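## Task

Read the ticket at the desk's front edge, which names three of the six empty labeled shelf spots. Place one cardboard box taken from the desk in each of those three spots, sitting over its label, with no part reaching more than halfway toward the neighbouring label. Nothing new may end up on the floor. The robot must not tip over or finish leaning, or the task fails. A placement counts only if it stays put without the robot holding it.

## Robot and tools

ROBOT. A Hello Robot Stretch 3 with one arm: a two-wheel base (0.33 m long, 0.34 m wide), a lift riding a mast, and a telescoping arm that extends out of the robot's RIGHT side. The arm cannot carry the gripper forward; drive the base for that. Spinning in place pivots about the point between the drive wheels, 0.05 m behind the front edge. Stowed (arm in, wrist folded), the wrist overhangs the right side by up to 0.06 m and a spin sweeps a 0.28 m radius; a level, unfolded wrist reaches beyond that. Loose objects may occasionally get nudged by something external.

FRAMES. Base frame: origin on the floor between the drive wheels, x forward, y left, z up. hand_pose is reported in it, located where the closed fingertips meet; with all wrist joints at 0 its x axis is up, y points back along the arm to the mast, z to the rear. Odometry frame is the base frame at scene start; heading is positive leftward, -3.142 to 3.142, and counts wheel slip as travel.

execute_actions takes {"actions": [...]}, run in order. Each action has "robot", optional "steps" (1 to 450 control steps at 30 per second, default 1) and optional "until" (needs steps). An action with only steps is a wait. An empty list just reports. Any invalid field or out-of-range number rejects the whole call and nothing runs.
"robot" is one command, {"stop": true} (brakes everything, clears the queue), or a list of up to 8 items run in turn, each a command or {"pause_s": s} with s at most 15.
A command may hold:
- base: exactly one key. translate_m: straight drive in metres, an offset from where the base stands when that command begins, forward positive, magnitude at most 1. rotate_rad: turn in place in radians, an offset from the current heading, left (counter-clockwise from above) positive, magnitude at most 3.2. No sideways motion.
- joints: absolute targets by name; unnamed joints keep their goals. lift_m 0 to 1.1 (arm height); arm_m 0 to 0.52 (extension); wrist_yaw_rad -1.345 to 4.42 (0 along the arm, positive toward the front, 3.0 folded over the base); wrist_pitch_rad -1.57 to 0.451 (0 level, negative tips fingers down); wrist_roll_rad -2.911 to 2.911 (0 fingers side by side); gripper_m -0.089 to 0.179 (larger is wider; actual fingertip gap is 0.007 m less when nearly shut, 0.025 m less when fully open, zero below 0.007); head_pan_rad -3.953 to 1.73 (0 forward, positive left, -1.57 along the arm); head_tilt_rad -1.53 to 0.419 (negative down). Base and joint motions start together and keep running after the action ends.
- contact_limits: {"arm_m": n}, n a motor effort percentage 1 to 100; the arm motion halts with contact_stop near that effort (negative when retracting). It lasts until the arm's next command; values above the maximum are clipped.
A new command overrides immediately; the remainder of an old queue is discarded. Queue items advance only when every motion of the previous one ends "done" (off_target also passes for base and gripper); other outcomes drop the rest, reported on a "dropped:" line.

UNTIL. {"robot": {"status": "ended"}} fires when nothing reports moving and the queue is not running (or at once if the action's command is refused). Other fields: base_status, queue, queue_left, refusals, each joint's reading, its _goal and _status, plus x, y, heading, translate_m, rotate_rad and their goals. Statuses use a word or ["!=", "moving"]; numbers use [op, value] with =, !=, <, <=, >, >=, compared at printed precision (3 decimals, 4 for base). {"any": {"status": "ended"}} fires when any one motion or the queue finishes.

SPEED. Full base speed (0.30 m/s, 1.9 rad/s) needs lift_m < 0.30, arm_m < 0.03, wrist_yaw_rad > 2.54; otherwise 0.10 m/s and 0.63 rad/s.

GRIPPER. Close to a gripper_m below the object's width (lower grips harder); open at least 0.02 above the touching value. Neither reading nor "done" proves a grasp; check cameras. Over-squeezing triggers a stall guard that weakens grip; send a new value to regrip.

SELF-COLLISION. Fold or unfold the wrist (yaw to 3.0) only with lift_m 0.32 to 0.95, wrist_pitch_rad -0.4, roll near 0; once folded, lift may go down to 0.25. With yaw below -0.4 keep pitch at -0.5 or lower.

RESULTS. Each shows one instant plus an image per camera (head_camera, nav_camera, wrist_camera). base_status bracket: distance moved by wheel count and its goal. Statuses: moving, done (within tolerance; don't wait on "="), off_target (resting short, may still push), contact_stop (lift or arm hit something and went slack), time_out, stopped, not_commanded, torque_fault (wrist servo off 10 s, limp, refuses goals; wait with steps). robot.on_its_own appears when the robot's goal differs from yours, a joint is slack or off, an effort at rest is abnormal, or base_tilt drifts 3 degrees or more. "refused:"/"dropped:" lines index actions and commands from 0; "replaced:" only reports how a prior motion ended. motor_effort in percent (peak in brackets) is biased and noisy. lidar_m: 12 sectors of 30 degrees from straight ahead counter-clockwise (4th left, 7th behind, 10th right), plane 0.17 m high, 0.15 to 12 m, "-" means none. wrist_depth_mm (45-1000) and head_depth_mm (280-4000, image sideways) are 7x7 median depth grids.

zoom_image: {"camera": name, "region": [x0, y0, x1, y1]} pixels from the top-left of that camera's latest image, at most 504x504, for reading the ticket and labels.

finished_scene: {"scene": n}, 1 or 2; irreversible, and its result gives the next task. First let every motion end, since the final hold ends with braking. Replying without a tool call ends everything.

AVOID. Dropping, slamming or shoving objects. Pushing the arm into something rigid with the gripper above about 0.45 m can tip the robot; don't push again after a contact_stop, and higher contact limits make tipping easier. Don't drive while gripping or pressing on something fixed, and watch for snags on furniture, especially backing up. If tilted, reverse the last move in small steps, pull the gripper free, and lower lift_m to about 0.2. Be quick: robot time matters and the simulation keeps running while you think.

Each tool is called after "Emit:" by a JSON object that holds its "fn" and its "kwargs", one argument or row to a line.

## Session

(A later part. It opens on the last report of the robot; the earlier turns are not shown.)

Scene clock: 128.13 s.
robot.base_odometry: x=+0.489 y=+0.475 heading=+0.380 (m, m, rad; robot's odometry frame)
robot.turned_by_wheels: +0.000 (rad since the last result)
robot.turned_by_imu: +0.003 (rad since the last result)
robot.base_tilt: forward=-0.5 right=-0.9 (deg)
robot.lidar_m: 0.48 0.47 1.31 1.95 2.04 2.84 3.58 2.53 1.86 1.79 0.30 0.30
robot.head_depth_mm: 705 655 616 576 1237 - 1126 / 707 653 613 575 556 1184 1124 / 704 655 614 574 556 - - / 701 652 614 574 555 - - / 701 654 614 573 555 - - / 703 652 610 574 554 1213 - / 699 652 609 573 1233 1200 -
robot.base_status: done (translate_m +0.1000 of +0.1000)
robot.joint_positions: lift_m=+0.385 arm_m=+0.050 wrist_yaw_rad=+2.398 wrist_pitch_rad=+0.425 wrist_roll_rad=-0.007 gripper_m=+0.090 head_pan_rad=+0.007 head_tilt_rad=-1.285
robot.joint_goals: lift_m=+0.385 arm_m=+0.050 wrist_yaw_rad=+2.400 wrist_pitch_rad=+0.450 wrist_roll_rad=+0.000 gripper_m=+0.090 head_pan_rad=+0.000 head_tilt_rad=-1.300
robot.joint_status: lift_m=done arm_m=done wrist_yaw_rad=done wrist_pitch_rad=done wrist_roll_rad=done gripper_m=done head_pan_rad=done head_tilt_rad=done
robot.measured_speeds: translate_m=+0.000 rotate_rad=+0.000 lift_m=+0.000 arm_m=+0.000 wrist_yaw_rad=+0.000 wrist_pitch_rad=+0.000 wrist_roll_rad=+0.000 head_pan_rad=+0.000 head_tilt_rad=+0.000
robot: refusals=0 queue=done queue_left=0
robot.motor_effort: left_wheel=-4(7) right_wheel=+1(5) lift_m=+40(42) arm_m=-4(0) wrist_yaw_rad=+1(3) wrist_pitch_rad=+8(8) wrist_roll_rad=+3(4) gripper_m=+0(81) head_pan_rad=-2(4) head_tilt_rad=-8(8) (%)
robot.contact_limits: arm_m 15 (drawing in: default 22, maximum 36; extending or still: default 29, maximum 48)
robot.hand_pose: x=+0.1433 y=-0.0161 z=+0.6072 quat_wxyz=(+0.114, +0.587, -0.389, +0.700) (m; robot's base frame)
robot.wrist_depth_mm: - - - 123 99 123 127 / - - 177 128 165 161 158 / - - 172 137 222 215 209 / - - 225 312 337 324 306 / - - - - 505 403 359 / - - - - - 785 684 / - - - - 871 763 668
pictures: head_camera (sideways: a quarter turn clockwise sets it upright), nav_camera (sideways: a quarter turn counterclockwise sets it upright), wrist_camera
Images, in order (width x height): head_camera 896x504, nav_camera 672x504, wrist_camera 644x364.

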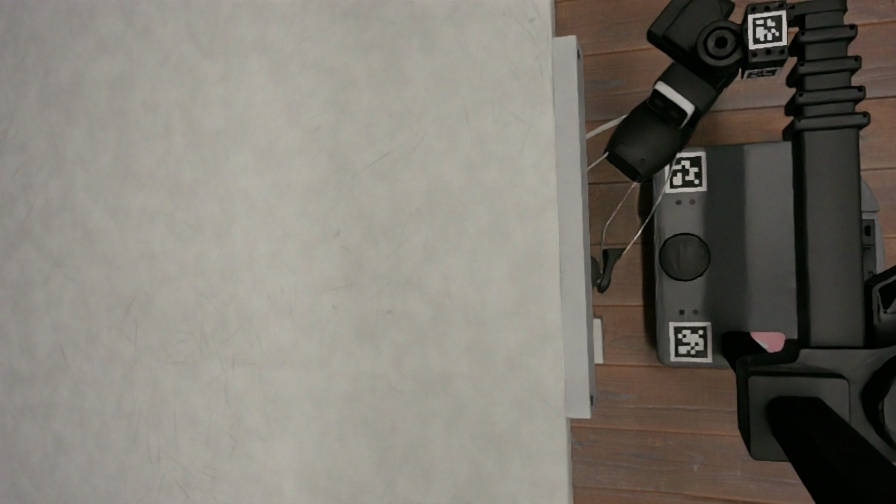

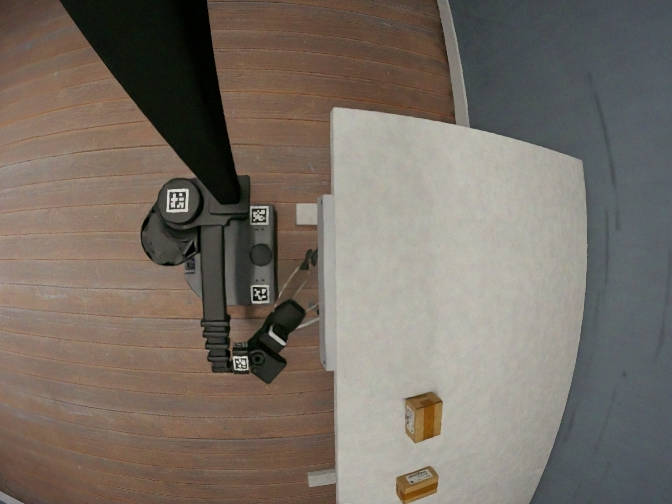

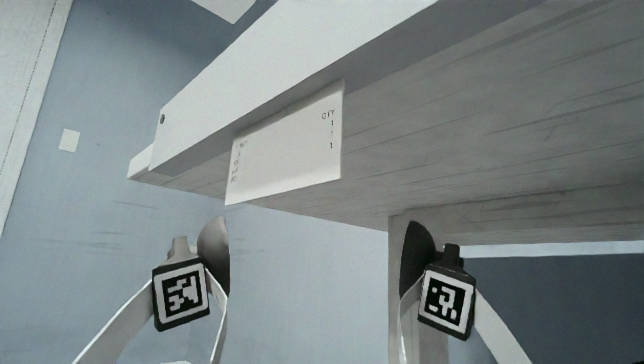

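Emit:
{"fn": "execute_actions", "kwargs": {
  "actions": [
    {"robot":[{"joints":{"wrist_pitch_rad":0.05,"gripper_m":0.0}},{"joints":{"lift_m":0.42,"arm_m":0.0,"wrist_yaw_rad":2.3}}],"steps":450,"until":{"robot":{"status":"ended"}}}
  ]
}}

Emit:
{"fn": "zoom_image", "kwargs": {
  "camera": "wrist_camera",
  "region": [150,20,450,220]
}}

Scene clock: 135.67 s.
robot.base_odometry: x=+0.489 y=+0.475 heading=+0.380 (m, m, rad; robot's odometry frame)
robot.turned_by_wheels: +0.000 (rad since the last result)
robot.turned_by_imu: +0.001 (rad since the last result)
robot.base_tilt: forward=-0.4 right=-0.9 (deg)
robot.lidar_m: 0.48 0.47 1.31 1.95 2.04 2.84 3.58 2.53 1.85 1.79 0.30 0.30
robot.head_depth_mm: 705 657 614 575 1247 1205 1140 / 704 658 614 575 556 1216 - / 700 654 613 575 551 - - / 704 655 613 575 555 - - / 700 653 613 574 557 - - / 700 653 612 574 556 1209 - / 697 653 613 574 1237 1193 -
robot.base_status: done (translate_m +0.1000 of +0.1000)
robot.joint_positions: lift_m=+0.420 arm_m=+0.000 wrist_yaw_rad=+2.302 wrist_pitch_rad=+0.033 wrist_roll_rad=-0.007 gripper_m=+0.000 head_pan_rad=+0.007 head_tilt_rad=-1.285
robot.joint_goals: lift_m=+0.420 arm_m=+0.000 wrist_yaw_rad=+2.300 wrist_pitch_rad=+0.050 wrist_roll_rad=+0.000 gripper_m=+0.000 head_pan_rad=+0.000 head_tilt_rad=-1.300
robot.joint_status: lift_m=done arm_m=done wrist_yaw_rad=done wrist_pitch_rad=done wrist_roll_rad=done gripper_m=done head_pan_rad=done head_tilt_rad=done
robot.measured_speeds: translate_m=+0.000 rotate_rad=+0.000 lift_m=+0.000 arm_m=+0.000 wrist_yaw_rad=+0.000 wrist_pitch_rad=+0.000 wrist_roll_rad=+0.000 head_pan_rad=+0.000 head_tilt_rad=+0.000
robot: refusals=0 queue=done queue_left=0
robot.motor_effort: left_wheel=-4(4) right_wheel=+2(2) lift_m=+40(42) arm_m=-4(4) wrist_yaw_rad=-1(0) wrist_pitch_rad=+6(8) wrist_roll_rad=+2(3) gripper_m=-3(80) head_pan_rad=-2(2) head_tilt_rad=-8(8) (%)
robot.hand_pose: x=+0.1699 y=+0.0262 z=+0.5426 quat_wxyz=(+0.279, +0.639, -0.297, +0.653) (m; robot's base frame)
robot.wrist_depth_mm: - 304 286 279 269 259 248 / - - - 510 395 343 295 / - - - - 463 775 675 / - - - - 466 790 678 / - - - - 490 802 683 / - - - - 511 803 685 / 967 - - - 891 822 688
pictures: head_camera (sideways: a quarter turn clockwise sets it upright), nav_camera (sideways: a quarter turn counterclockwise sets it upright), wrist_camera
Images, in order (width x height): head_camera 896x504, nav_camera 672x504, wrist_camera 644x364.

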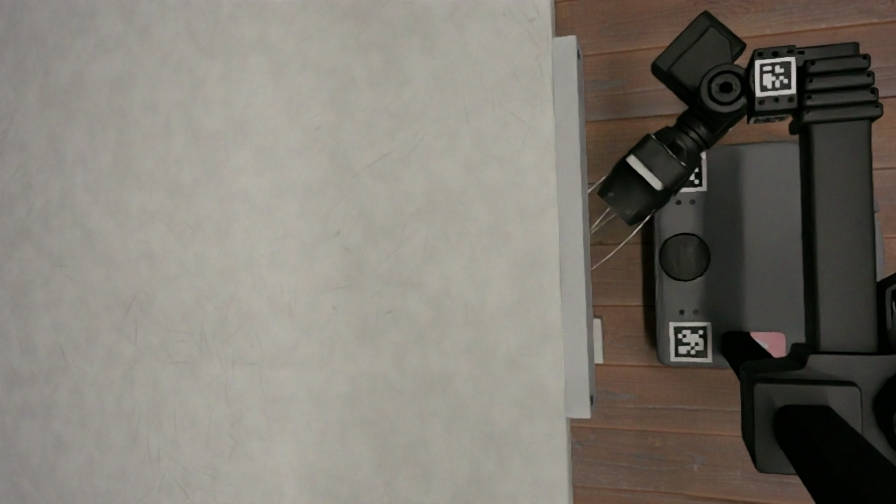

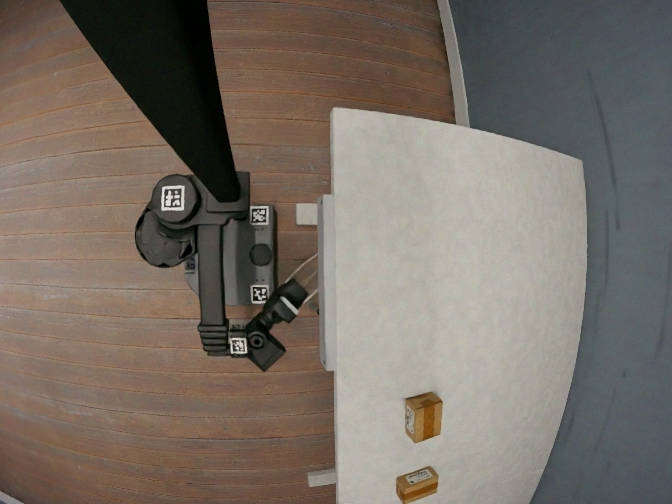

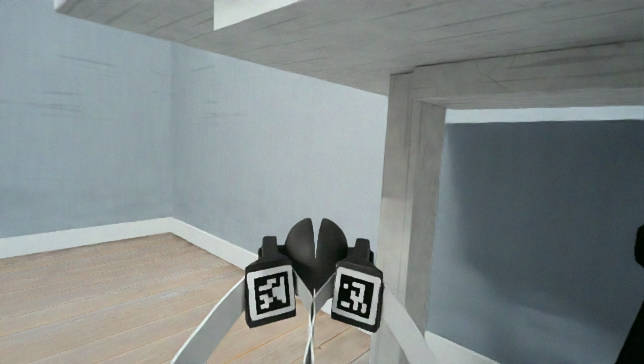

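Region (150, 20, 450, 220) of wrist_camera's 644x364 image, scaled by 1.680.

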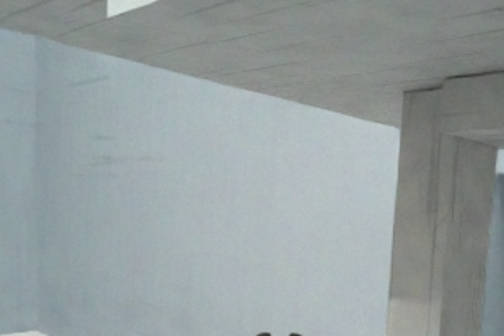

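Ticket is higher. Pitch up some.

Emit:
{"fn": "execute_actions", "kwargs": {
  "actions": [
    {"robot":{"joints":{"wrist_pitch_rad":0.3,"wrist_yaw_rad":2.4}},"steps":450,"until":{"robot":{"status":"ended"}}}
  ]
}}

Emit:
{"fn": "zoom_image", "kwargs": {
  "camera": "wrist_camera",
  "region": [150,20,450,220]
}}

Scene clock: 138.33 s.
robot.base_odometry: x=+0.489 y=+0.475 heading=+0.380 (m, m, rad; robot's odometry frame)
robot.turned_by_wheels: +0.000 (rad since the last result)
robot.turned_by_imu: +0.001 (rad since the last result)
robot.base_tilt: forward=-0.5 right=-0.9 (deg)
robot.lidar_m: 0.47 0.47 1.31 1.96 2.04 2.84 3.61 2.53 1.86 1.79 0.30 0.30
robot.head_depth_mm: 704 655 613 576 1238 1209 1135 / 707 656 614 574 555 1217 - / 705 655 611 576 553 - - / 700 655 613 574 556 - - / 704 651 613 575 554 - - / 700 656 613 575 554 1202 - / 699 650 609 573 1235 1186 -
robot.base_status: done (translate_m +0.1000 of +0.1000)
robot.joint_positions: lift_m=+0.420 arm_m=+0.000 wrist_yaw_rad=+2.398 wrist_pitch_rad=+0.272 wrist_roll_rad=-0.007 gripper_m=+0.000 head_pan_rad=+0.007 head_tilt_rad=-1.285
robot.joint_goals: lift_m=+0.420 arm_m=+0.000 wrist_yaw_rad=+2.400 wrist_pitch_rad=+0.300 wrist_roll_rad=+0.000 gripper_m=+0.000 head_pan_rad=+0.000 head_tilt_rad=-1.300
robot.joint_status: lift_m=done arm_m=done wrist_yaw_rad=done wrist_pitch_rad=done wrist_roll_rad=done gripper_m=done head_pan_rad=done head_tilt_rad=done
robot.measured_speeds: translate_m=+0.000 rotate_rad=+0.000 lift_m=+0.000 arm_m=+0.000 wrist_yaw_rad=+0.000 wrist_pitch_rad=+0.000 wrist_roll_rad=+0.000 head_pan_rad=+0.000 head_tilt_rad=+0.000
robot: refusals=0 queue=done queue_left=0
robot.motor_effort: left_wheel=-4(4) right_wheel=+2(2) lift_m=+40(40) arm_m=-4(4) wrist_yaw_rad=+1(2) wrist_pitch_rad=+9(10) wrist_roll_rad=+2(2) gripper_m=-2(2) head_pan_rad=-2(2) head_tilt_rad=-8(8) (%)
robot.hand_pose: x=+0.1501 y=+0.0412 z=+0.6040 quat_wxyz=(+0.167, +0.615, -0.343, +0.690) (m; robot's base frame)
robot.wrist_depth_mm: - - 144 97 79 70 117 / - - 139 103 83 69 156 / - - 249 105 81 67 232 / - - - 108 85 70 314 / - - - - - 806 689 / - - - - 457 789 674 / - - - - 442 758 672
pictures: head_camera (sideways: a quarter turn clockwise sets it upright), nav_camera (sideways: a quarter turn counterclockwise sets it upright), wrist_camera
Images, in order (width x height): head_camera 896x504, nav_camera 672x504, wrist_camera 644x364.

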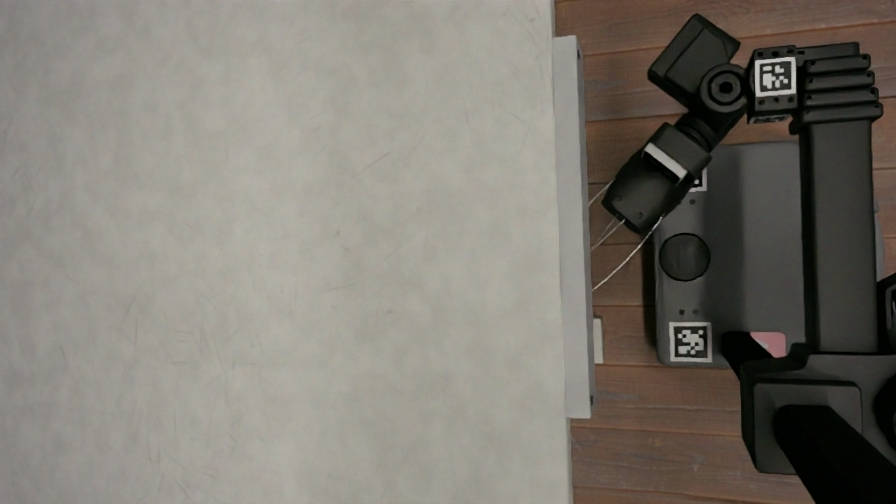

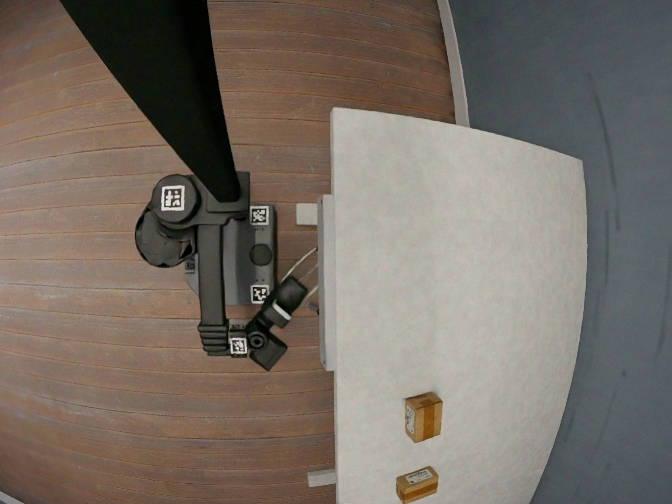

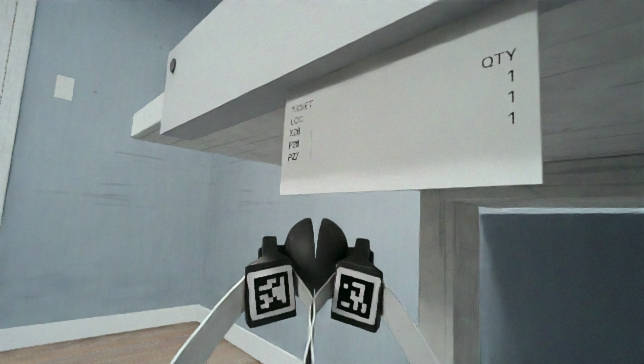

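Region (150, 20, 450, 220) of wrist_camera's 644x364 image, scaled by 1.680.

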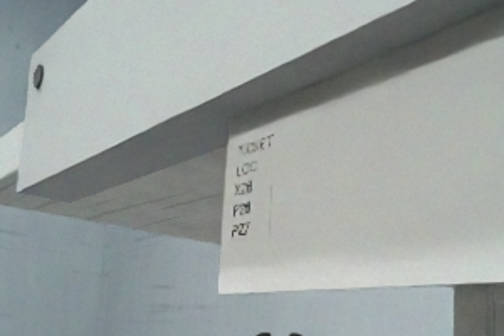

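Emit:
{"fn": "zoom_image", "kwargs": {
  "camera": "wrist_camera",
  "region": [275,90,335,170]
}}

Region (275, 90, 335, 170) of wrist_camera's 644x364 image, scaled by 6.300; it fills the left 378 columns of this view, and the rest is white.

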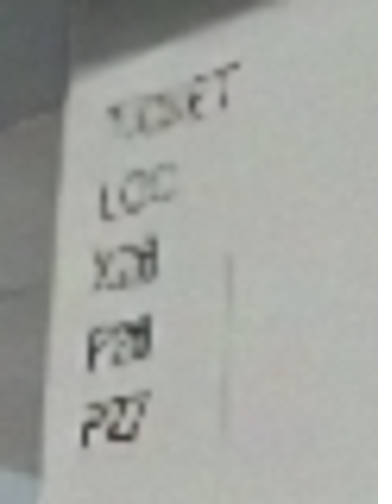

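Emit:
{"fn": "execute_actions", "kwargs": {
  "actions": [
    {"robot":{"base":{"rotate_rad":0.3},"joints":{"wrist_yaw_rad":2.35}},"steps":450,"until":{"robot":{"status":"ended"}}}
  ]
}}

Emit:
{"fn": "zoom_image", "kwargs": {
  "camera": "wrist_camera",
  "region": [200,40,500,220]
}}

Scene clock: 145.00 s.
robot.base_odometry: x=+0.489 y=+0.475 heading=+0.680 (m, m, rad; robot's odometry frame)
robot.turned_by_wheels: +0.300 (rad since the last result)
robot.turned_by_imu: +0.297 (rad since the last result)
robot.base_tilt: forward=-0.5 right=-0.9 (deg)
robot.lidar_m: 0.47 1.09 1.96 1.97 2.36 3.39 3.36 2.02 1.79 1.17 0.30 0.48
robot.head_depth_mm: 704 657 615 577 543 1191 1136 / 703 657 614 575 547 1225 - / 703 656 614 577 548 - - / 702 655 612 575 555 - - / 701 653 611 573 1229 - - / 1121 653 610 573 1251 1206 - / 1230 1497 612 579 1262 1193 -
robot.base_status: done (rotate_rad +0.2998 of +0.3000)
robot.joint_positions: lift_m=+0.420 arm_m=+0.000 wrist_yaw_rad=+2.352 wrist_pitch_rad=+0.273 wrist_roll_rad=-0.007 gripper_m=+0.000 head_pan_rad=+0.007 head_tilt_rad=-1.285
robot.joint_goals: lift_m=+0.420 arm_m=+0.000 wrist_yaw_rad=+2.350 wrist_pitch_rad=+0.300 wrist_roll_rad=+0.000 gripper_m=+0.000 head_pan_rad=+0.000 head_tilt_rad=-1.300
robot.joint_status: lift_m=done arm_m=done wrist_yaw_rad=done wrist_pitch_rad=done wrist_roll_rad=done gripper_m=done head_pan_rad=done head_tilt_rad=done
robot.measured_speeds: translate_m=+0.000 rotate_rad=+0.000 lift_m=+0.000 arm_m=+0.000 wrist_yaw_rad=+0.000 wrist_pitch_rad=+0.000 wrist_roll_rad=+0.000 head_pan_rad=+0.000 head_tilt_rad=+0.000
robot: refusals=0 queue=done queue_left=0
robot.motor_effort: left_wheel=-3(7) right_wheel=+2(4) lift_m=+40(40) arm_m=-4(4) wrist_yaw_rad=-2(5) wrist_pitch_rad=+9(10) wrist_roll_rad=+2(2) gripper_m=-3(3) head_pan_rad=-1(2) head_tilt_rad=-8(8) (%)
robot.hand_pose: x=+0.1585 y=+0.0331 z=+0.6042 quat_wxyz=(+0.182, +0.607, -0.357, +0.686) (m; robot's base frame)
robot.wrist_depth_mm: - - - 85 63 49 - / - - 170 96 62 48 - / - - 316 93 61 48 - / - - - - - 410 319 / - - - - - 925 383 / - - - - - 895 377 / - - - - - 883 366
pictures: head_camera (sideways: a quarter turn clockwise sets it upright), nav_camera (sideways: a quarter turn counterclockwise sets it upright), wrist_camera
Images, in order (width x height): head_camera 896x504, nav_camera 672x504, wrist_camera 644x364.

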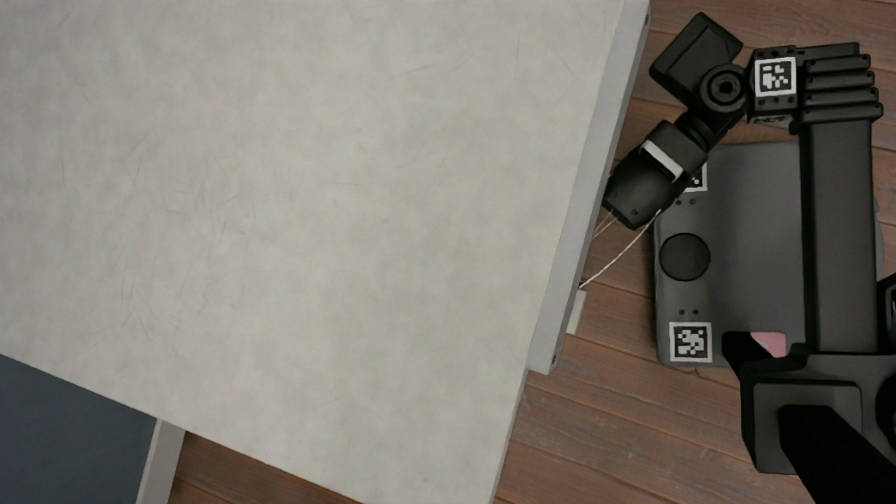

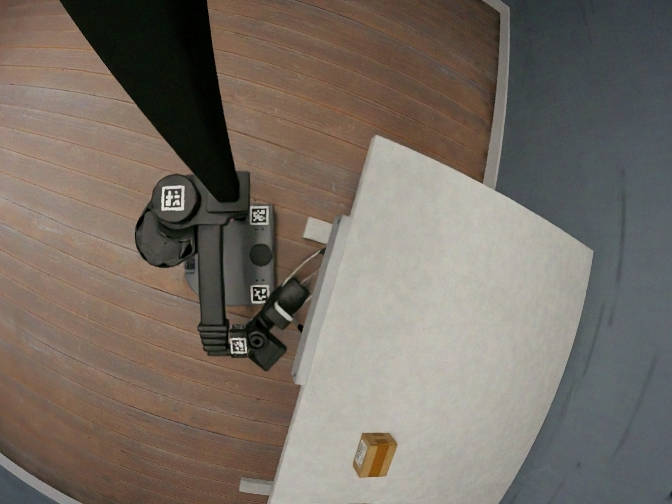

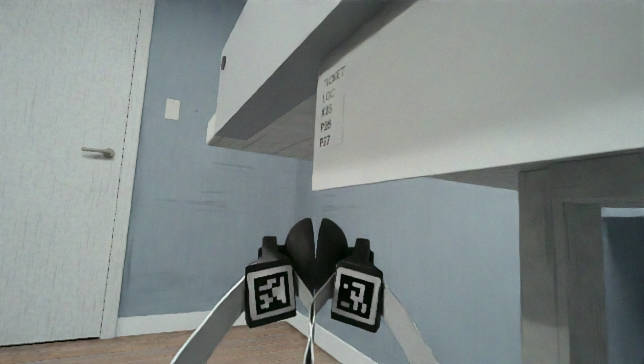

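Region (200, 40, 500, 220) of wrist_camera's 644x364 image, scaled by 1.680; it fills the top 302 rows of this view, and the rest is white.

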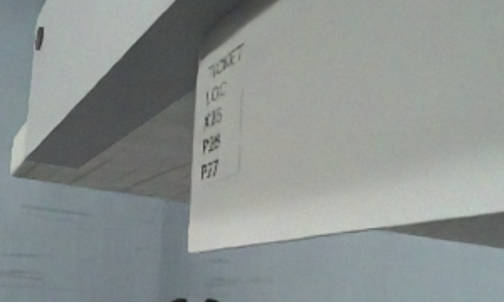

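Emit:
{"fn": "execute_actions", "kwargs": {
  "actions": [
    {"robot":[{"base":{"rotate_rad":-0.3}},{"base":{"translate_m":-0.35}},{"base":{"rotate_rad":1.57},"joints":{"head_pan_rad":-1.57,"head_tilt_rad":-0.9}},{"base":{"translate_m":0.12},"joints":{"wrist_yaw_rad":0.0,"lift_m":0.41}},{"joints":{"arm_m":0.12}}],"steps":450,"until":{"robot":{"status":"ended"}}},
    {"steps":200,"until":{"robot":{"status":"ended"}}}
  ]
}}

Emit:
{"fn": "zoom_image", "kwargs": {
  "camera": "wrist_camera",
  "region": [150,20,490,220]
}}

Scene clock: 163.50 s.
robot.base_odometry: x=+0.119 y=+0.456 heading=+1.950 (m, m, rad; robot's odometry frame)
robot.turned_by_wheels: +1.270 (rad since the last result)
robot.turned_by_imu: +1.255 (rad since the last result)
robot.base_tilt: forward=-0.4 right=-0.8 (deg)
robot.lidar_m: 1.85 1.91 2.66 3.23 2.69 1.98 1.91 1.45 0.65 0.80 1.32 1.80
robot.head_depth_mm: 1170 1061 862 727 1416 1273 1147 / 1158 1062 864 730 1430 1287 1155 / 1157 1058 864 732 1448 - 1143 / 1157 1066 866 731 1443 1264 1144 / 1159 1064 868 748 1458 1275 1137 / 1148 1300 1458 765 1463 1269 1139 / 1143 1335 1579 1694 1454 1279 1144
robot.base_status: done (translate_m +0.1200 of +0.1200)
robot.joint_positions: lift_m=+0.410 arm_m=+0.120 wrist_yaw_rad=+0.001 wrist_pitch_rad=+0.274 wrist_roll_rad=-0.007 gripper_m=+0.000 head_pan_rad=-1.563 head_tilt_rad=-0.902
robot.joint_goals: lift_m=+0.410 arm_m=+0.120 wrist_yaw_rad=+0.000 wrist_pitch_rad=+0.300 wrist_roll_rad=+0.000 gripper_m=+0.000 head_pan_rad=-1.570 head_tilt_rad=-0.900
robot.joint_status: lift_m=done arm_m=done wrist_yaw_rad=done wrist_pitch_rad=done wrist_roll_rad=done gripper_m=done head_pan_rad=done head_tilt_rad=done
robot.measured_speeds: translate_m=+0.000 rotate_rad=+0.000 lift_m=+0.000 arm_m=+0.000 wrist_yaw_rad=+0.000 wrist_pitch_rad=+0.000 wrist_roll_rad=+0.000 head_pan_rad=+0.000 head_tilt_rad=+0.000
robot: refusals=0 queue=done queue_left=0
robot.motor_effort: left_wheel=-4(4) right_wheel=+1(8) lift_m=+22(40) arm_m=+3(3) wrist_yaw_rad=+0(2) wrist_pitch_rad=+9(9) wrist_roll_rad=+3(2) gripper_m=-3(3) head_pan_rad=-2(30) head_tilt_rad=+2(28) (%)
robot.hand_pose: x=-0.0212 y=-0.5179 z=+0.5952 quat_wxyz=(+0.703, -0.096, -0.698, +0.096) (m; robot's base frame)
robot.wrist_depth_mm: 151 148 137 100 100 100 100 / 229 205 198 192 186 181 108 / 963 374 315 298 284 272 220 / 947 932 924 459 430 432 431 / 925 927 925 915 914 908 902 / 911 920 907 - 905 433 378 / 890 878 901 872 879 870 303
pictures: head_camera (sideways: a quarter turn clockwise sets it upright), nav_camera (sideways: a quarter turn counterclockwise sets it upright), wrist_camera
Images, in order (width x height): head_camera 896x504, nav_camera 672x504, wrist_camera 644x364.

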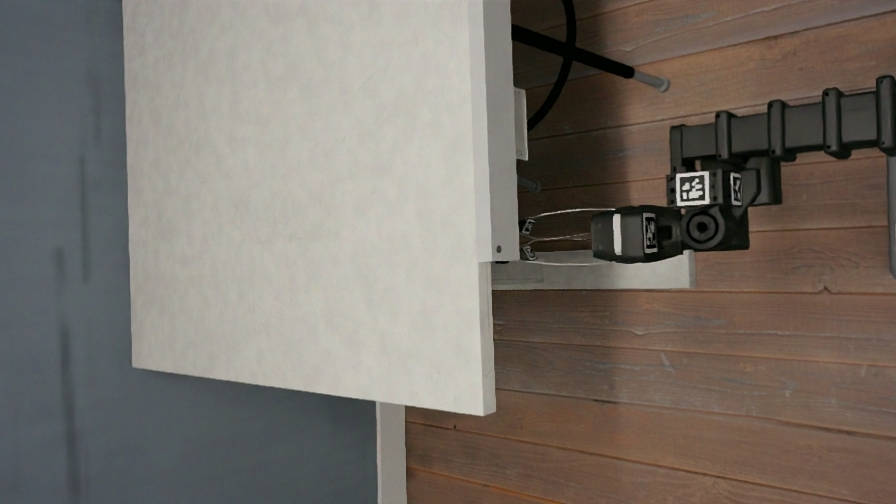

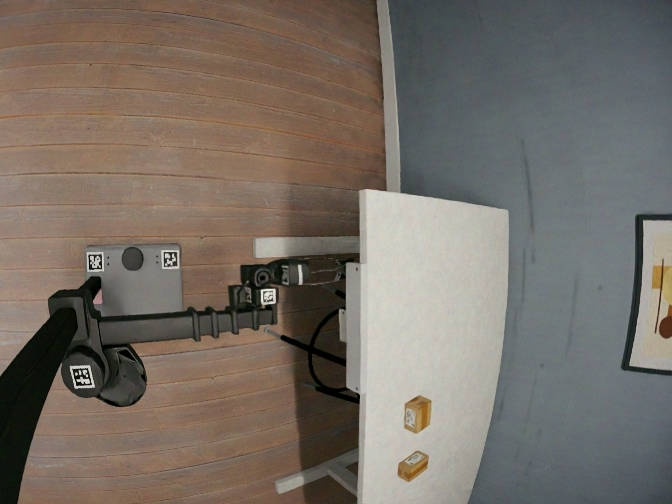

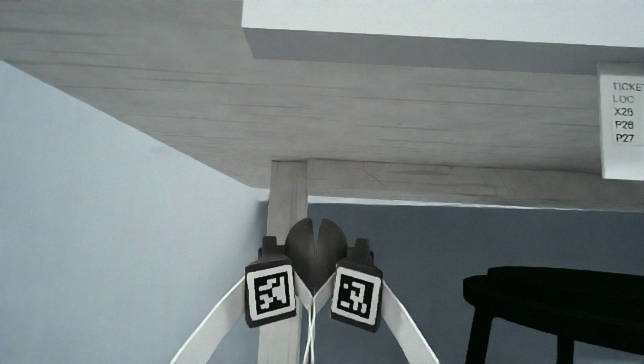

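Region (150, 20, 490, 220) of wrist_camera's 644x364 image, scaled by 1.482; it fills the top 296 rows of this view, and the rest is white.

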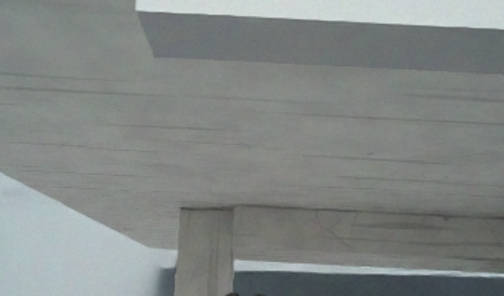

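Emit:
{"fn": "execute_actions", "kwargs": {
  "actions": [
    {"robot":{"base":{"translate_m":-0.1}},"steps":200,"until":{"robot":{"status":"ended"}}}
  ]
}}

Emit:
{"fn": "zoom_image", "kwargs": {
  "camera": "wrist_camera",
  "region": [330,50,550,200]
}}

Scene clock: 167.23 s.
robot.base_odometry: x=+0.156 y=+0.363 heading=+1.950 (m, m, rad; robot's odometry frame)
robot.turned_by_wheels: +0.000 (rad since the last result)
robot.turned_by_imu: +0.000 (rad since the last result)
robot.base_tilt: forward=-0.4 right=-0.8 (deg)
robot.lidar_m: 1.95 2.01 2.80 3.24 2.56 1.88 1.81 1.37 0.61 0.81 1.32 1.81
robot.head_depth_mm: 1163 1061 866 760 1426 1274 1143 / 1152 1064 866 728 1417 1286 1156 / 1165 1064 864 728 1428 - 1145 / 1159 1071 868 730 1452 1260 1140 / 1155 1063 870 729 1407 1273 1136 / 1151 1068 863 748 1448 1287 1145 / 1153 1303 941 750 1464 1270 1156
robot.base_status: done (translate_m -0.1000 of -0.1000)
robot.joint_positions: lift_m=+0.410 arm_m=+0.120 wrist_yaw_rad=+0.001 wrist_pitch_rad=+0.274 wrist_roll_rad=-0.007 gripper_m=+0.000 head_pan_rad=-1.563 head_tilt_rad=-0.902
robot.joint_goals: lift_m=+0.410 arm_m=+0.120 wrist_yaw_rad=+0.000 wrist_pitch_rad=+0.300 wrist_roll_rad=+0.000 gripper_m=+0.000 head_pan_rad=-1.570 head_tilt_rad=-0.900
robot.joint_status: lift_m=done arm_m=done wrist_yaw_rad=done wrist_pitch_rad=done wrist_roll_rad=done gripper_m=done head_pan_rad=done head_tilt_rad=done
robot.measured_speeds: translate_m=+0.000 rotate_rad=+0.000 lift_m=+0.000 arm_m=+0.000 wrist_yaw_rad=+0.000 wrist_pitch_rad=+0.000 wrist_roll_rad=+0.000 head_pan_rad=+0.000 head_tilt_rad=+0.000
robot: refusals=0 queue=done queue_left=0
robot.motor_effort: left_wheel=-3(7) right_wheel=+2(2) lift_m=+22(22) arm_m=+3(2) wrist_yaw_rad=-1(1) wrist_pitch_rad=+9(9) wrist_roll_rad=+2(2) gripper_m=-2(3) head_pan_rad=-3(3) head_tilt_rad=+2(1) (%)
robot.hand_pose: x=-0.0212 y=-0.5179 z=+0.5952 quat_wxyz=(+0.703, -0.096, -0.698, +0.096) (m; robot's base frame)
robot.wrist_depth_mm: 103 101 101 101 101 102 101 / 212 205 198 108 108 109 175 / 948 334 317 106 107 107 260 / 936 932 460 432 434 433 431 / 929 925 467 925 918 917 906 / 902 903 443 - 402 343 376 / 889 886 884 881 874 290 254
pictures: head_camera (sideways: a quarter turn clockwise sets it upright), nav_camera (sideways: a quarter turn counterclockwise sets it upright), wrist_camera
Images, in order (width x height): head_camera 896x504, nav_camera 672x504, wrist_camera 644x364.

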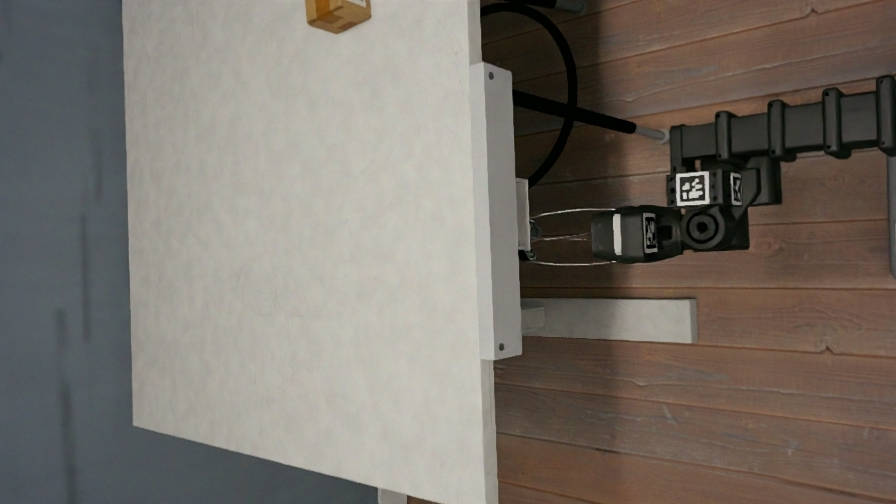

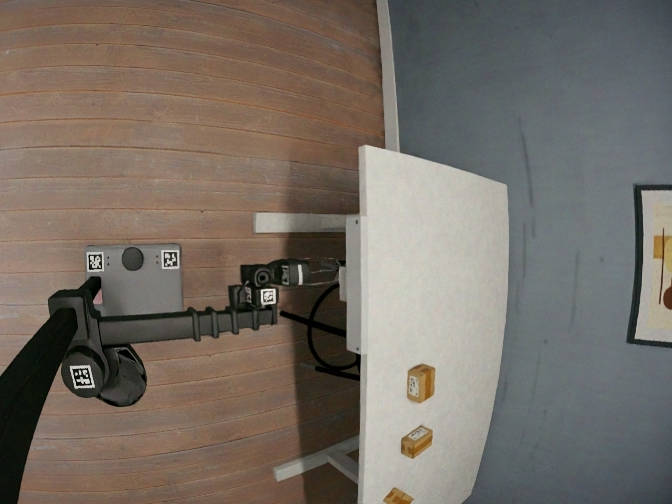

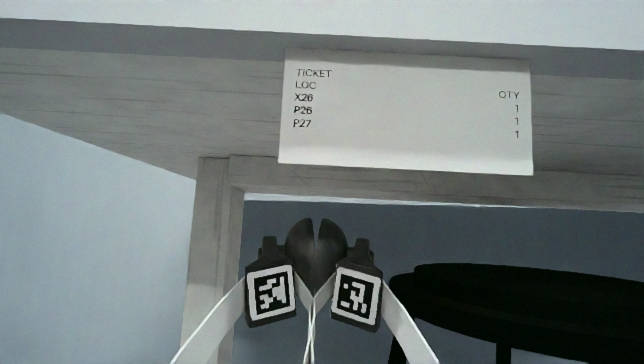

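Region (330, 50, 550, 200) of wrist_camera's 644x364 image, scaled by 2.291; it fills the top 344 rows of this view, and the rest is white.

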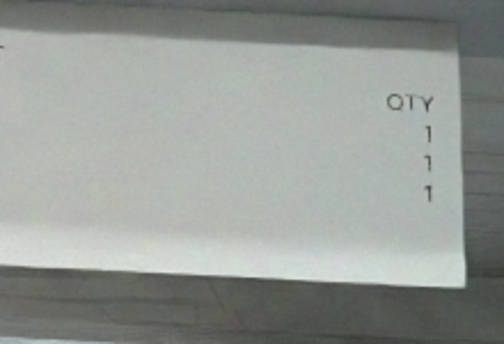

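Emit:
{"fn": "zoom_image", "kwargs": {
  "camera": "wrist_camera",
  "region": [280,60,360,135]
}}

Region (280, 60, 360, 135) of wrist_camera's 644x364 image, scaled by 6.300; it fills the top 472 rows of this view, and the rest is white.

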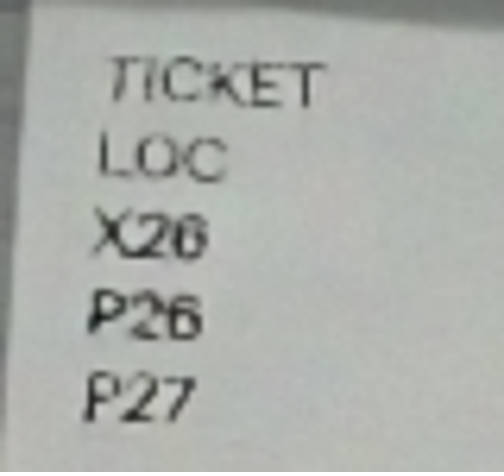

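Emit:
{"fn": "execute_actions", "kwargs": {
  "actions": [
    {"robot":[{"joints":{"arm_m":0.0}},{"base":{"translate_m":-0.26},"joints":{"lift_m":0.72,"wrist_pitch_rad":-0.3,"gripper_m":0.16,"head_tilt_rad":-0.75}}],"steps":400,"until":{"robot":{"status":"ended"}}}
  ]
}}

Scene clock: 177.27 s.
robot.base_odometry: x=+0.252 y=+0.122 heading=+1.950 (m, m, rad; robot's odometry frame)
robot.turned_by_wheels: +0.000 (rad since the last result)
robot.turned_by_imu: +0.000 (rad since the last result)
robot.base_tilt: forward=-0.5 right=-0.8 (deg)
robot.lidar_m: 2.21 2.31 3.17 3.23 2.20 1.61 1.55 1.18 0.75 0.56 0.89 1.80
robot.head_depth_mm: 1109 1257 1075 798 757 1366 1258 / 1110 1252 1079 848 754 1352 - / 1106 1247 1086 803 760 1413 - / 1101 1235 1081 828 760 1304 1170 / 1096 1234 1083 852 722 1355 1190 / 1102 1235 1081 850 725 1375 1196 / 1096 1225 1084 856 710 1348 1184
robot.base_status: done (translate_m -0.2600 of -0.2600)
robot.joint_positions: lift_m=+0.720 arm_m=+0.000 wrist_yaw_rad=+0.001 wrist_pitch_rad=-0.314 wrist_roll_rad=-0.007 gripper_m=+0.160 head_pan_rad=-1.563 head_tilt_rad=-0.754
robot.joint_goals: lift_m=+0.720 arm_m=+0.000 wrist_yaw_rad=+0.000 wrist_pitch_rad=-0.300 wrist_roll_rad=+0.000 gripper_m=+0.160 head_pan_rad=-1.570 head_tilt_rad=-0.750
robot.joint_status: lift_m=done arm_m=done wrist_yaw_rad=done wrist_pitch_rad=done wrist_roll_rad=done gripper_m=done head_pan_rad=done head_tilt_rad=done
robot.measured_speeds: translate_m=+0.000 rotate_rad=+0.000 lift_m=+0.000 arm_m=+0.000 wrist_yaw_rad=+0.000 wrist_pitch_rad=+0.000 wrist_roll_rad=+0.000 head_pan_rad=+0.000 head_tilt_rad=+0.000
robot: refusals=0 queue=done queue_left=0
robot.motor_effort: left_wheel=-3(8) right_wheel=+1(4) lift_m=+40(42) arm_m=-4(4) wrist_yaw_rad=-1(1) wrist_pitch_rad=+5(8) wrist_roll_rad=+3(2) gripper_m=+0(83) head_pan_rad=-3(3) head_tilt_rad=+3(18) (%)
robot.hand_pose: x=-0.0213 y=-0.3815 z=+0.7563 quat_wxyz=(+0.701, +0.111, -0.696, -0.110) (m; robot's base frame)
robot.wrist_depth_mm: 963 951 937 924 934 931 905 / 997 742 800 863 913 948 941 / 422 438 451 397 417 418 490 / 301 308 315 326 335 344 355 / 250 249 265 268 267 270 268 / 272 823 - 488 - - - / 933 923 - - 988 - 925
pictures: head_camera (sideways: a quarter turn clockwise sets it upright), nav_camera (sideways: a quarter turn counterclockwise sets it upright), wrist_camera
Images, in order (width x height): head_camera 896x504, nav_camera 672x504, wrist_camera 644x364.

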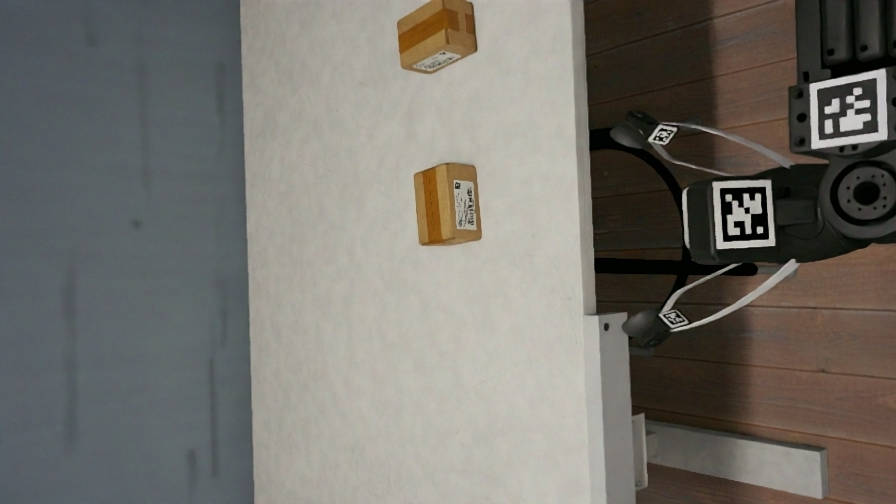

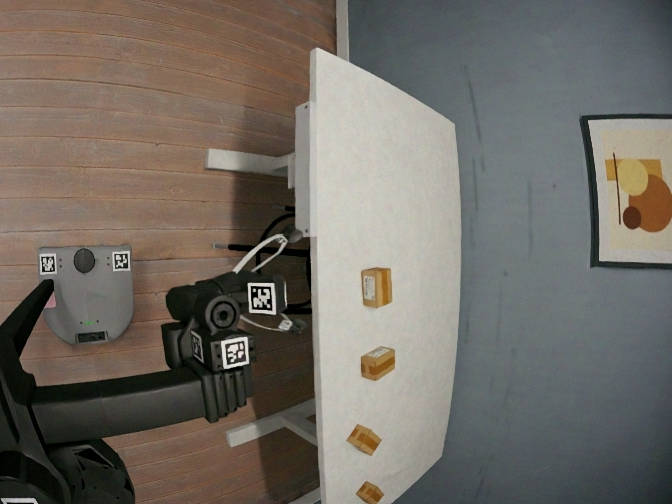

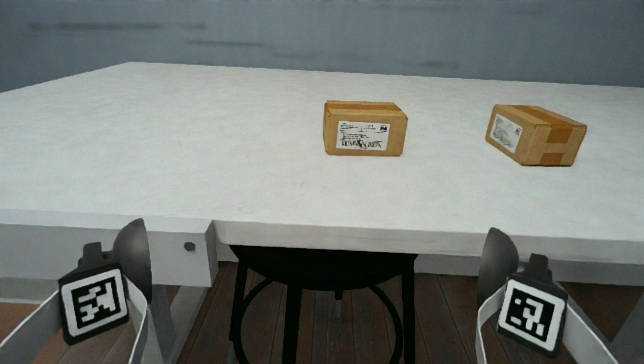

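Emit:
{"fn": "execute_actions", "kwargs": {
  "actions": [
    {"robot":[{"base":{"translate_m":-0.045},"joints":{"lift_m":0.76}},{"joints":{"arm_m":0.13}}],"steps":400,"until":{"robot":{"status":"ended"}}}
  ]
}}

Scene clock: 184.60 s.
robot.base_odometry: x=+0.269 y=+0.080 heading=+1.950 (m, m, rad; robot's odometry frame)
robot.turned_by_wheels: +0.000 (rad since the last result)
robot.turned_by_imu: +0.001 (rad since the last result)
robot.base_tilt: forward=-0.4 right=-0.9 (deg)
robot.lidar_m: 2.25 2.36 3.24 3.23 2.13 1.56 1.50 1.56 1.14 0.57 0.86 1.79
robot.head_depth_mm: 1107 1259 1067 827 738 - - / 1111 1249 1078 829 - 1286 1196 / 1104 1243 1079 851 - 1289 1191 / 1103 1241 1077 805 741 1311 1190 / 1099 1239 1079 855 742 1310 1189 / 1091 1240 1086 854 722 1371 1195 / 1085 1234 1089 856 708 1347 1196
robot.base_status: done (translate_m -0.0450 of -0.0450)
robot.joint_positions: lift_m=+0.760 arm_m=+0.130 wrist_yaw_rad=+0.001 wrist_pitch_rad=-0.315 wrist_roll_rad=-0.006 gripper_m=+0.160 head_pan_rad=-1.563 head_tilt_rad=-0.754
robot.joint_goals: lift_m=+0.760 arm_m=+0.130 wrist_yaw_rad=+0.000 wrist_pitch_rad=-0.300 wrist_roll_rad=+0.000 gripper_m=+0.160 head_pan_rad=-1.570 head_tilt_rad=-0.750
robot.joint_status: lift_m=done arm_m=done wrist_yaw_rad=done wrist_pitch_rad=done wrist_roll_rad=done gripper_m=done head_pan_rad=done head_tilt_rad=done
robot.measured_speeds: translate_m=+0.000 rotate_rad=+0.000 lift_m=+0.000 arm_m=+0.000 wrist_yaw_rad=+0.000 wrist_pitch_rad=+0.000 wrist_roll_rad=+0.000 head_pan_rad=+0.000 head_tilt_rad=+0.000
robot: refusals=0 queue=done queue_left=0
robot.motor_effort: left_wheel=-3(8) right_wheel=+1(2) lift_m=+40(41) arm_m=+2(3) wrist_yaw_rad=-1(0) wrist_pitch_rad=+5(5) wrist_roll_rad=+3(2) gripper_m=-1(0) head_pan_rad=-3(2) head_tilt_rad=+2(3) (%)
robot.hand_pose: x=-0.0213 y=-0.5109 z=+0.7961 quat_wxyz=(+0.701, +0.112, -0.696, -0.111) (m; robot's base frame)
robot.wrist_depth_mm: 835 832 817 813 798 795 794 / 879 852 866 862 868 861 855 / 535 549 574 601 616 647 682 / 380 392 400 300 425 406 448 / 299 314 306 282 322 297 275 / 252 249 251 256 261 - 271 / 199 207 211 215 218 213 225
pictures: head_camera (sideways: a quarter turn clockwise sets it upright), nav_camera (sideways: a quarter turn counterclockwise sets it upright), wrist_camera
Images, in order (width x height): head_camera 896x504, nav_camera 672x504, wrist_camera 644x364.

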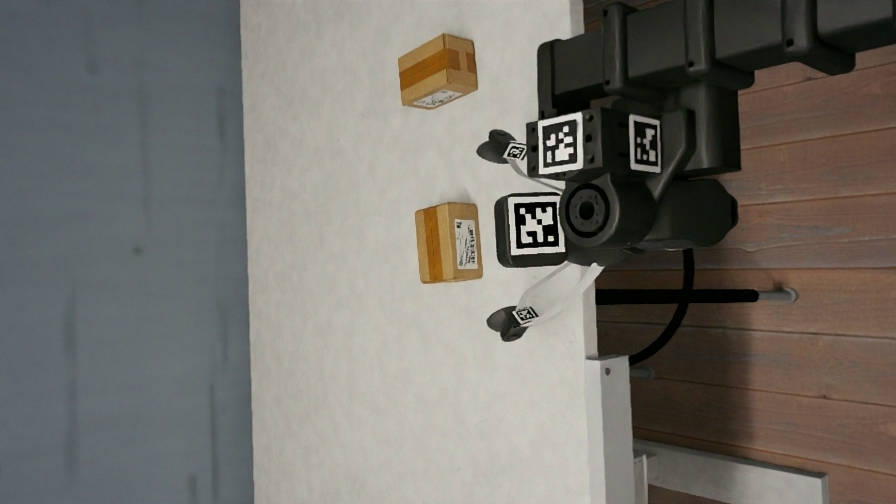

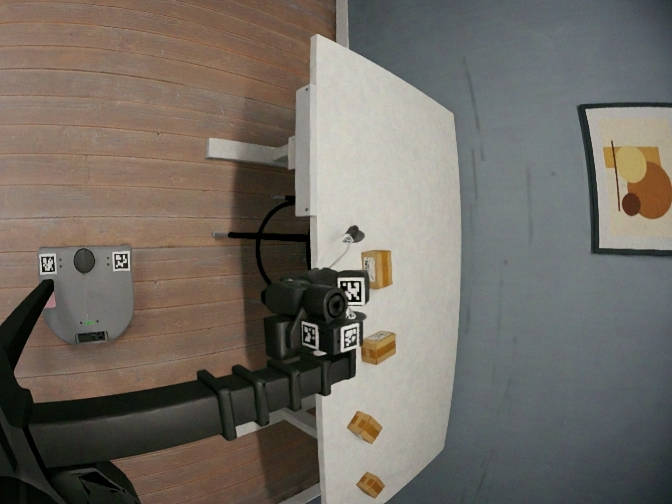

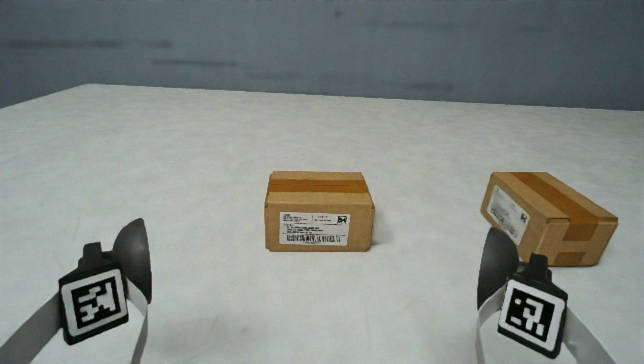

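Emit:
{"fn": "execute_actions", "kwargs": {
  "actions": [
    {"robot":{"joints":{"arm_m":0.24,"lift_m":0.745}},"steps":400,"until":{"robot":{"status":"ended"}}}
  ]
}}

Scene clock: 187.83 s.
robot.base_odometry: x=+0.269 y=+0.080 heading=+1.950 (m, m, rad; robot's odometry frame)
robot.turned_by_wheels: +0.000 (rad since the last result)
robot.turned_by_imu: +0.001 (rad since the last result)
robot.base_tilt: forward=-0.5 right=-0.8 (deg)
robot.lidar_m: 2.25 2.36 3.22 3.22 2.14 1.56 1.50 1.56 1.14 0.57 0.86 1.79
robot.head_depth_mm: 1106 1254 1074 822 736 - - / 1106 1251 1073 877 - 1355 1186 / 1110 1253 1078 921 1503 1338 1192 / 1104 1238 1084 905 1498 1340 1189 / 1094 1241 1081 853 739 1316 1190 / 1098 1232 1084 856 724 1373 1190 / 1095 1234 1085 854 712 1347 1195
robot.base_status: done (translate_m -0.0450 of -0.0450)
robot.joint_positions: lift_m=+0.745 arm_m=+0.240 wrist_yaw_rad=+0.001 wrist_pitch_rad=-0.315 wrist_roll_rad=-0.006 gripper_m=+0.160 head_pan_rad=-1.563 head_tilt_rad=-0.754
robot.joint_goals: lift_m=+0.745 arm_m=+0.240 wrist_yaw_rad=+0.000 wrist_pitch_rad=-0.300 wrist_roll_rad=+0.000 gripper_m=+0.160 head_pan_rad=-1.570 head_tilt_rad=-0.750
robot.joint_status: lift_m=done arm_m=done wrist_yaw_rad=done wrist_pitch_rad=done wrist_roll_rad=done gripper_m=done head_pan_rad=done head_tilt_rad=done
robot.measured_speeds: translate_m=+0.000 rotate_rad=+0.000 lift_m=+0.000 arm_m=+0.000 wrist_yaw_rad=+0.000 wrist_pitch_rad=+0.000 wrist_roll_rad=+0.000 head_pan_rad=+0.000 head_tilt_rad=+0.000
robot: refusals=0 queue=done queue_left=0
robot.motor_effort: left_wheel=-3(3) right_wheel=+1(1) lift_m=+23(41) arm_m=+3(3) wrist_yaw_rad=+0(2) wrist_pitch_rad=+5(5) wrist_roll_rad=+2(2) gripper_m=+0(0) head_pan_rad=-3(2) head_tilt_rad=+2(3) (%)
robot.hand_pose: x=-0.0213 y=-0.6208 z=+0.7818 quat_wxyz=(+0.701, +0.112, -0.696, -0.111) (m; robot's base frame)
robot.wrist_depth_mm: 739 732 717 710 698 696 681 / 764 760 757 762 764 742 743 / 489 508 531 547 572 595 626 / 352 362 369 381 389 402 413 / 275 288 270 204 296 307 228 / 231 228 177 167 230 - 208 / 183 191 181 178 195 196 191
pictures: head_camera (sideways: a quarter turn clockwise sets it upright), nav_camera (sideways: a quarter turn counterclockwise sets it upright), wrist_camera
Images, in order (width x height): head_camera 896x504, nav_camera 672x504, wrist_camera 644x364.

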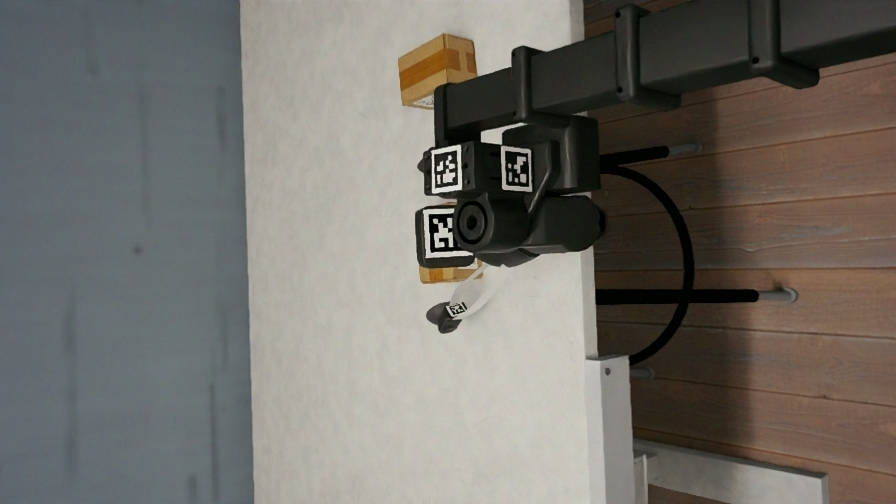

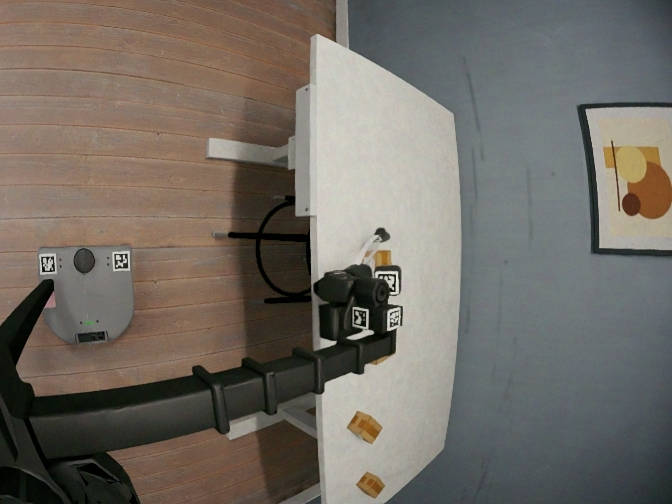

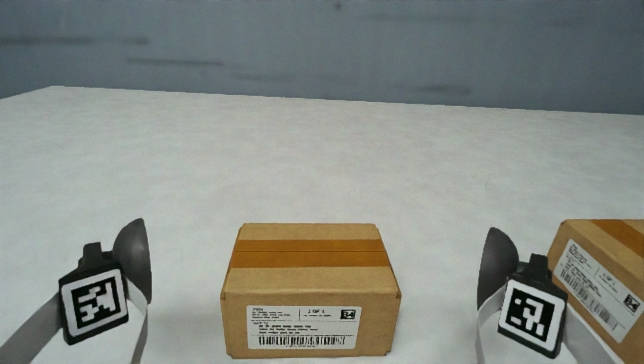

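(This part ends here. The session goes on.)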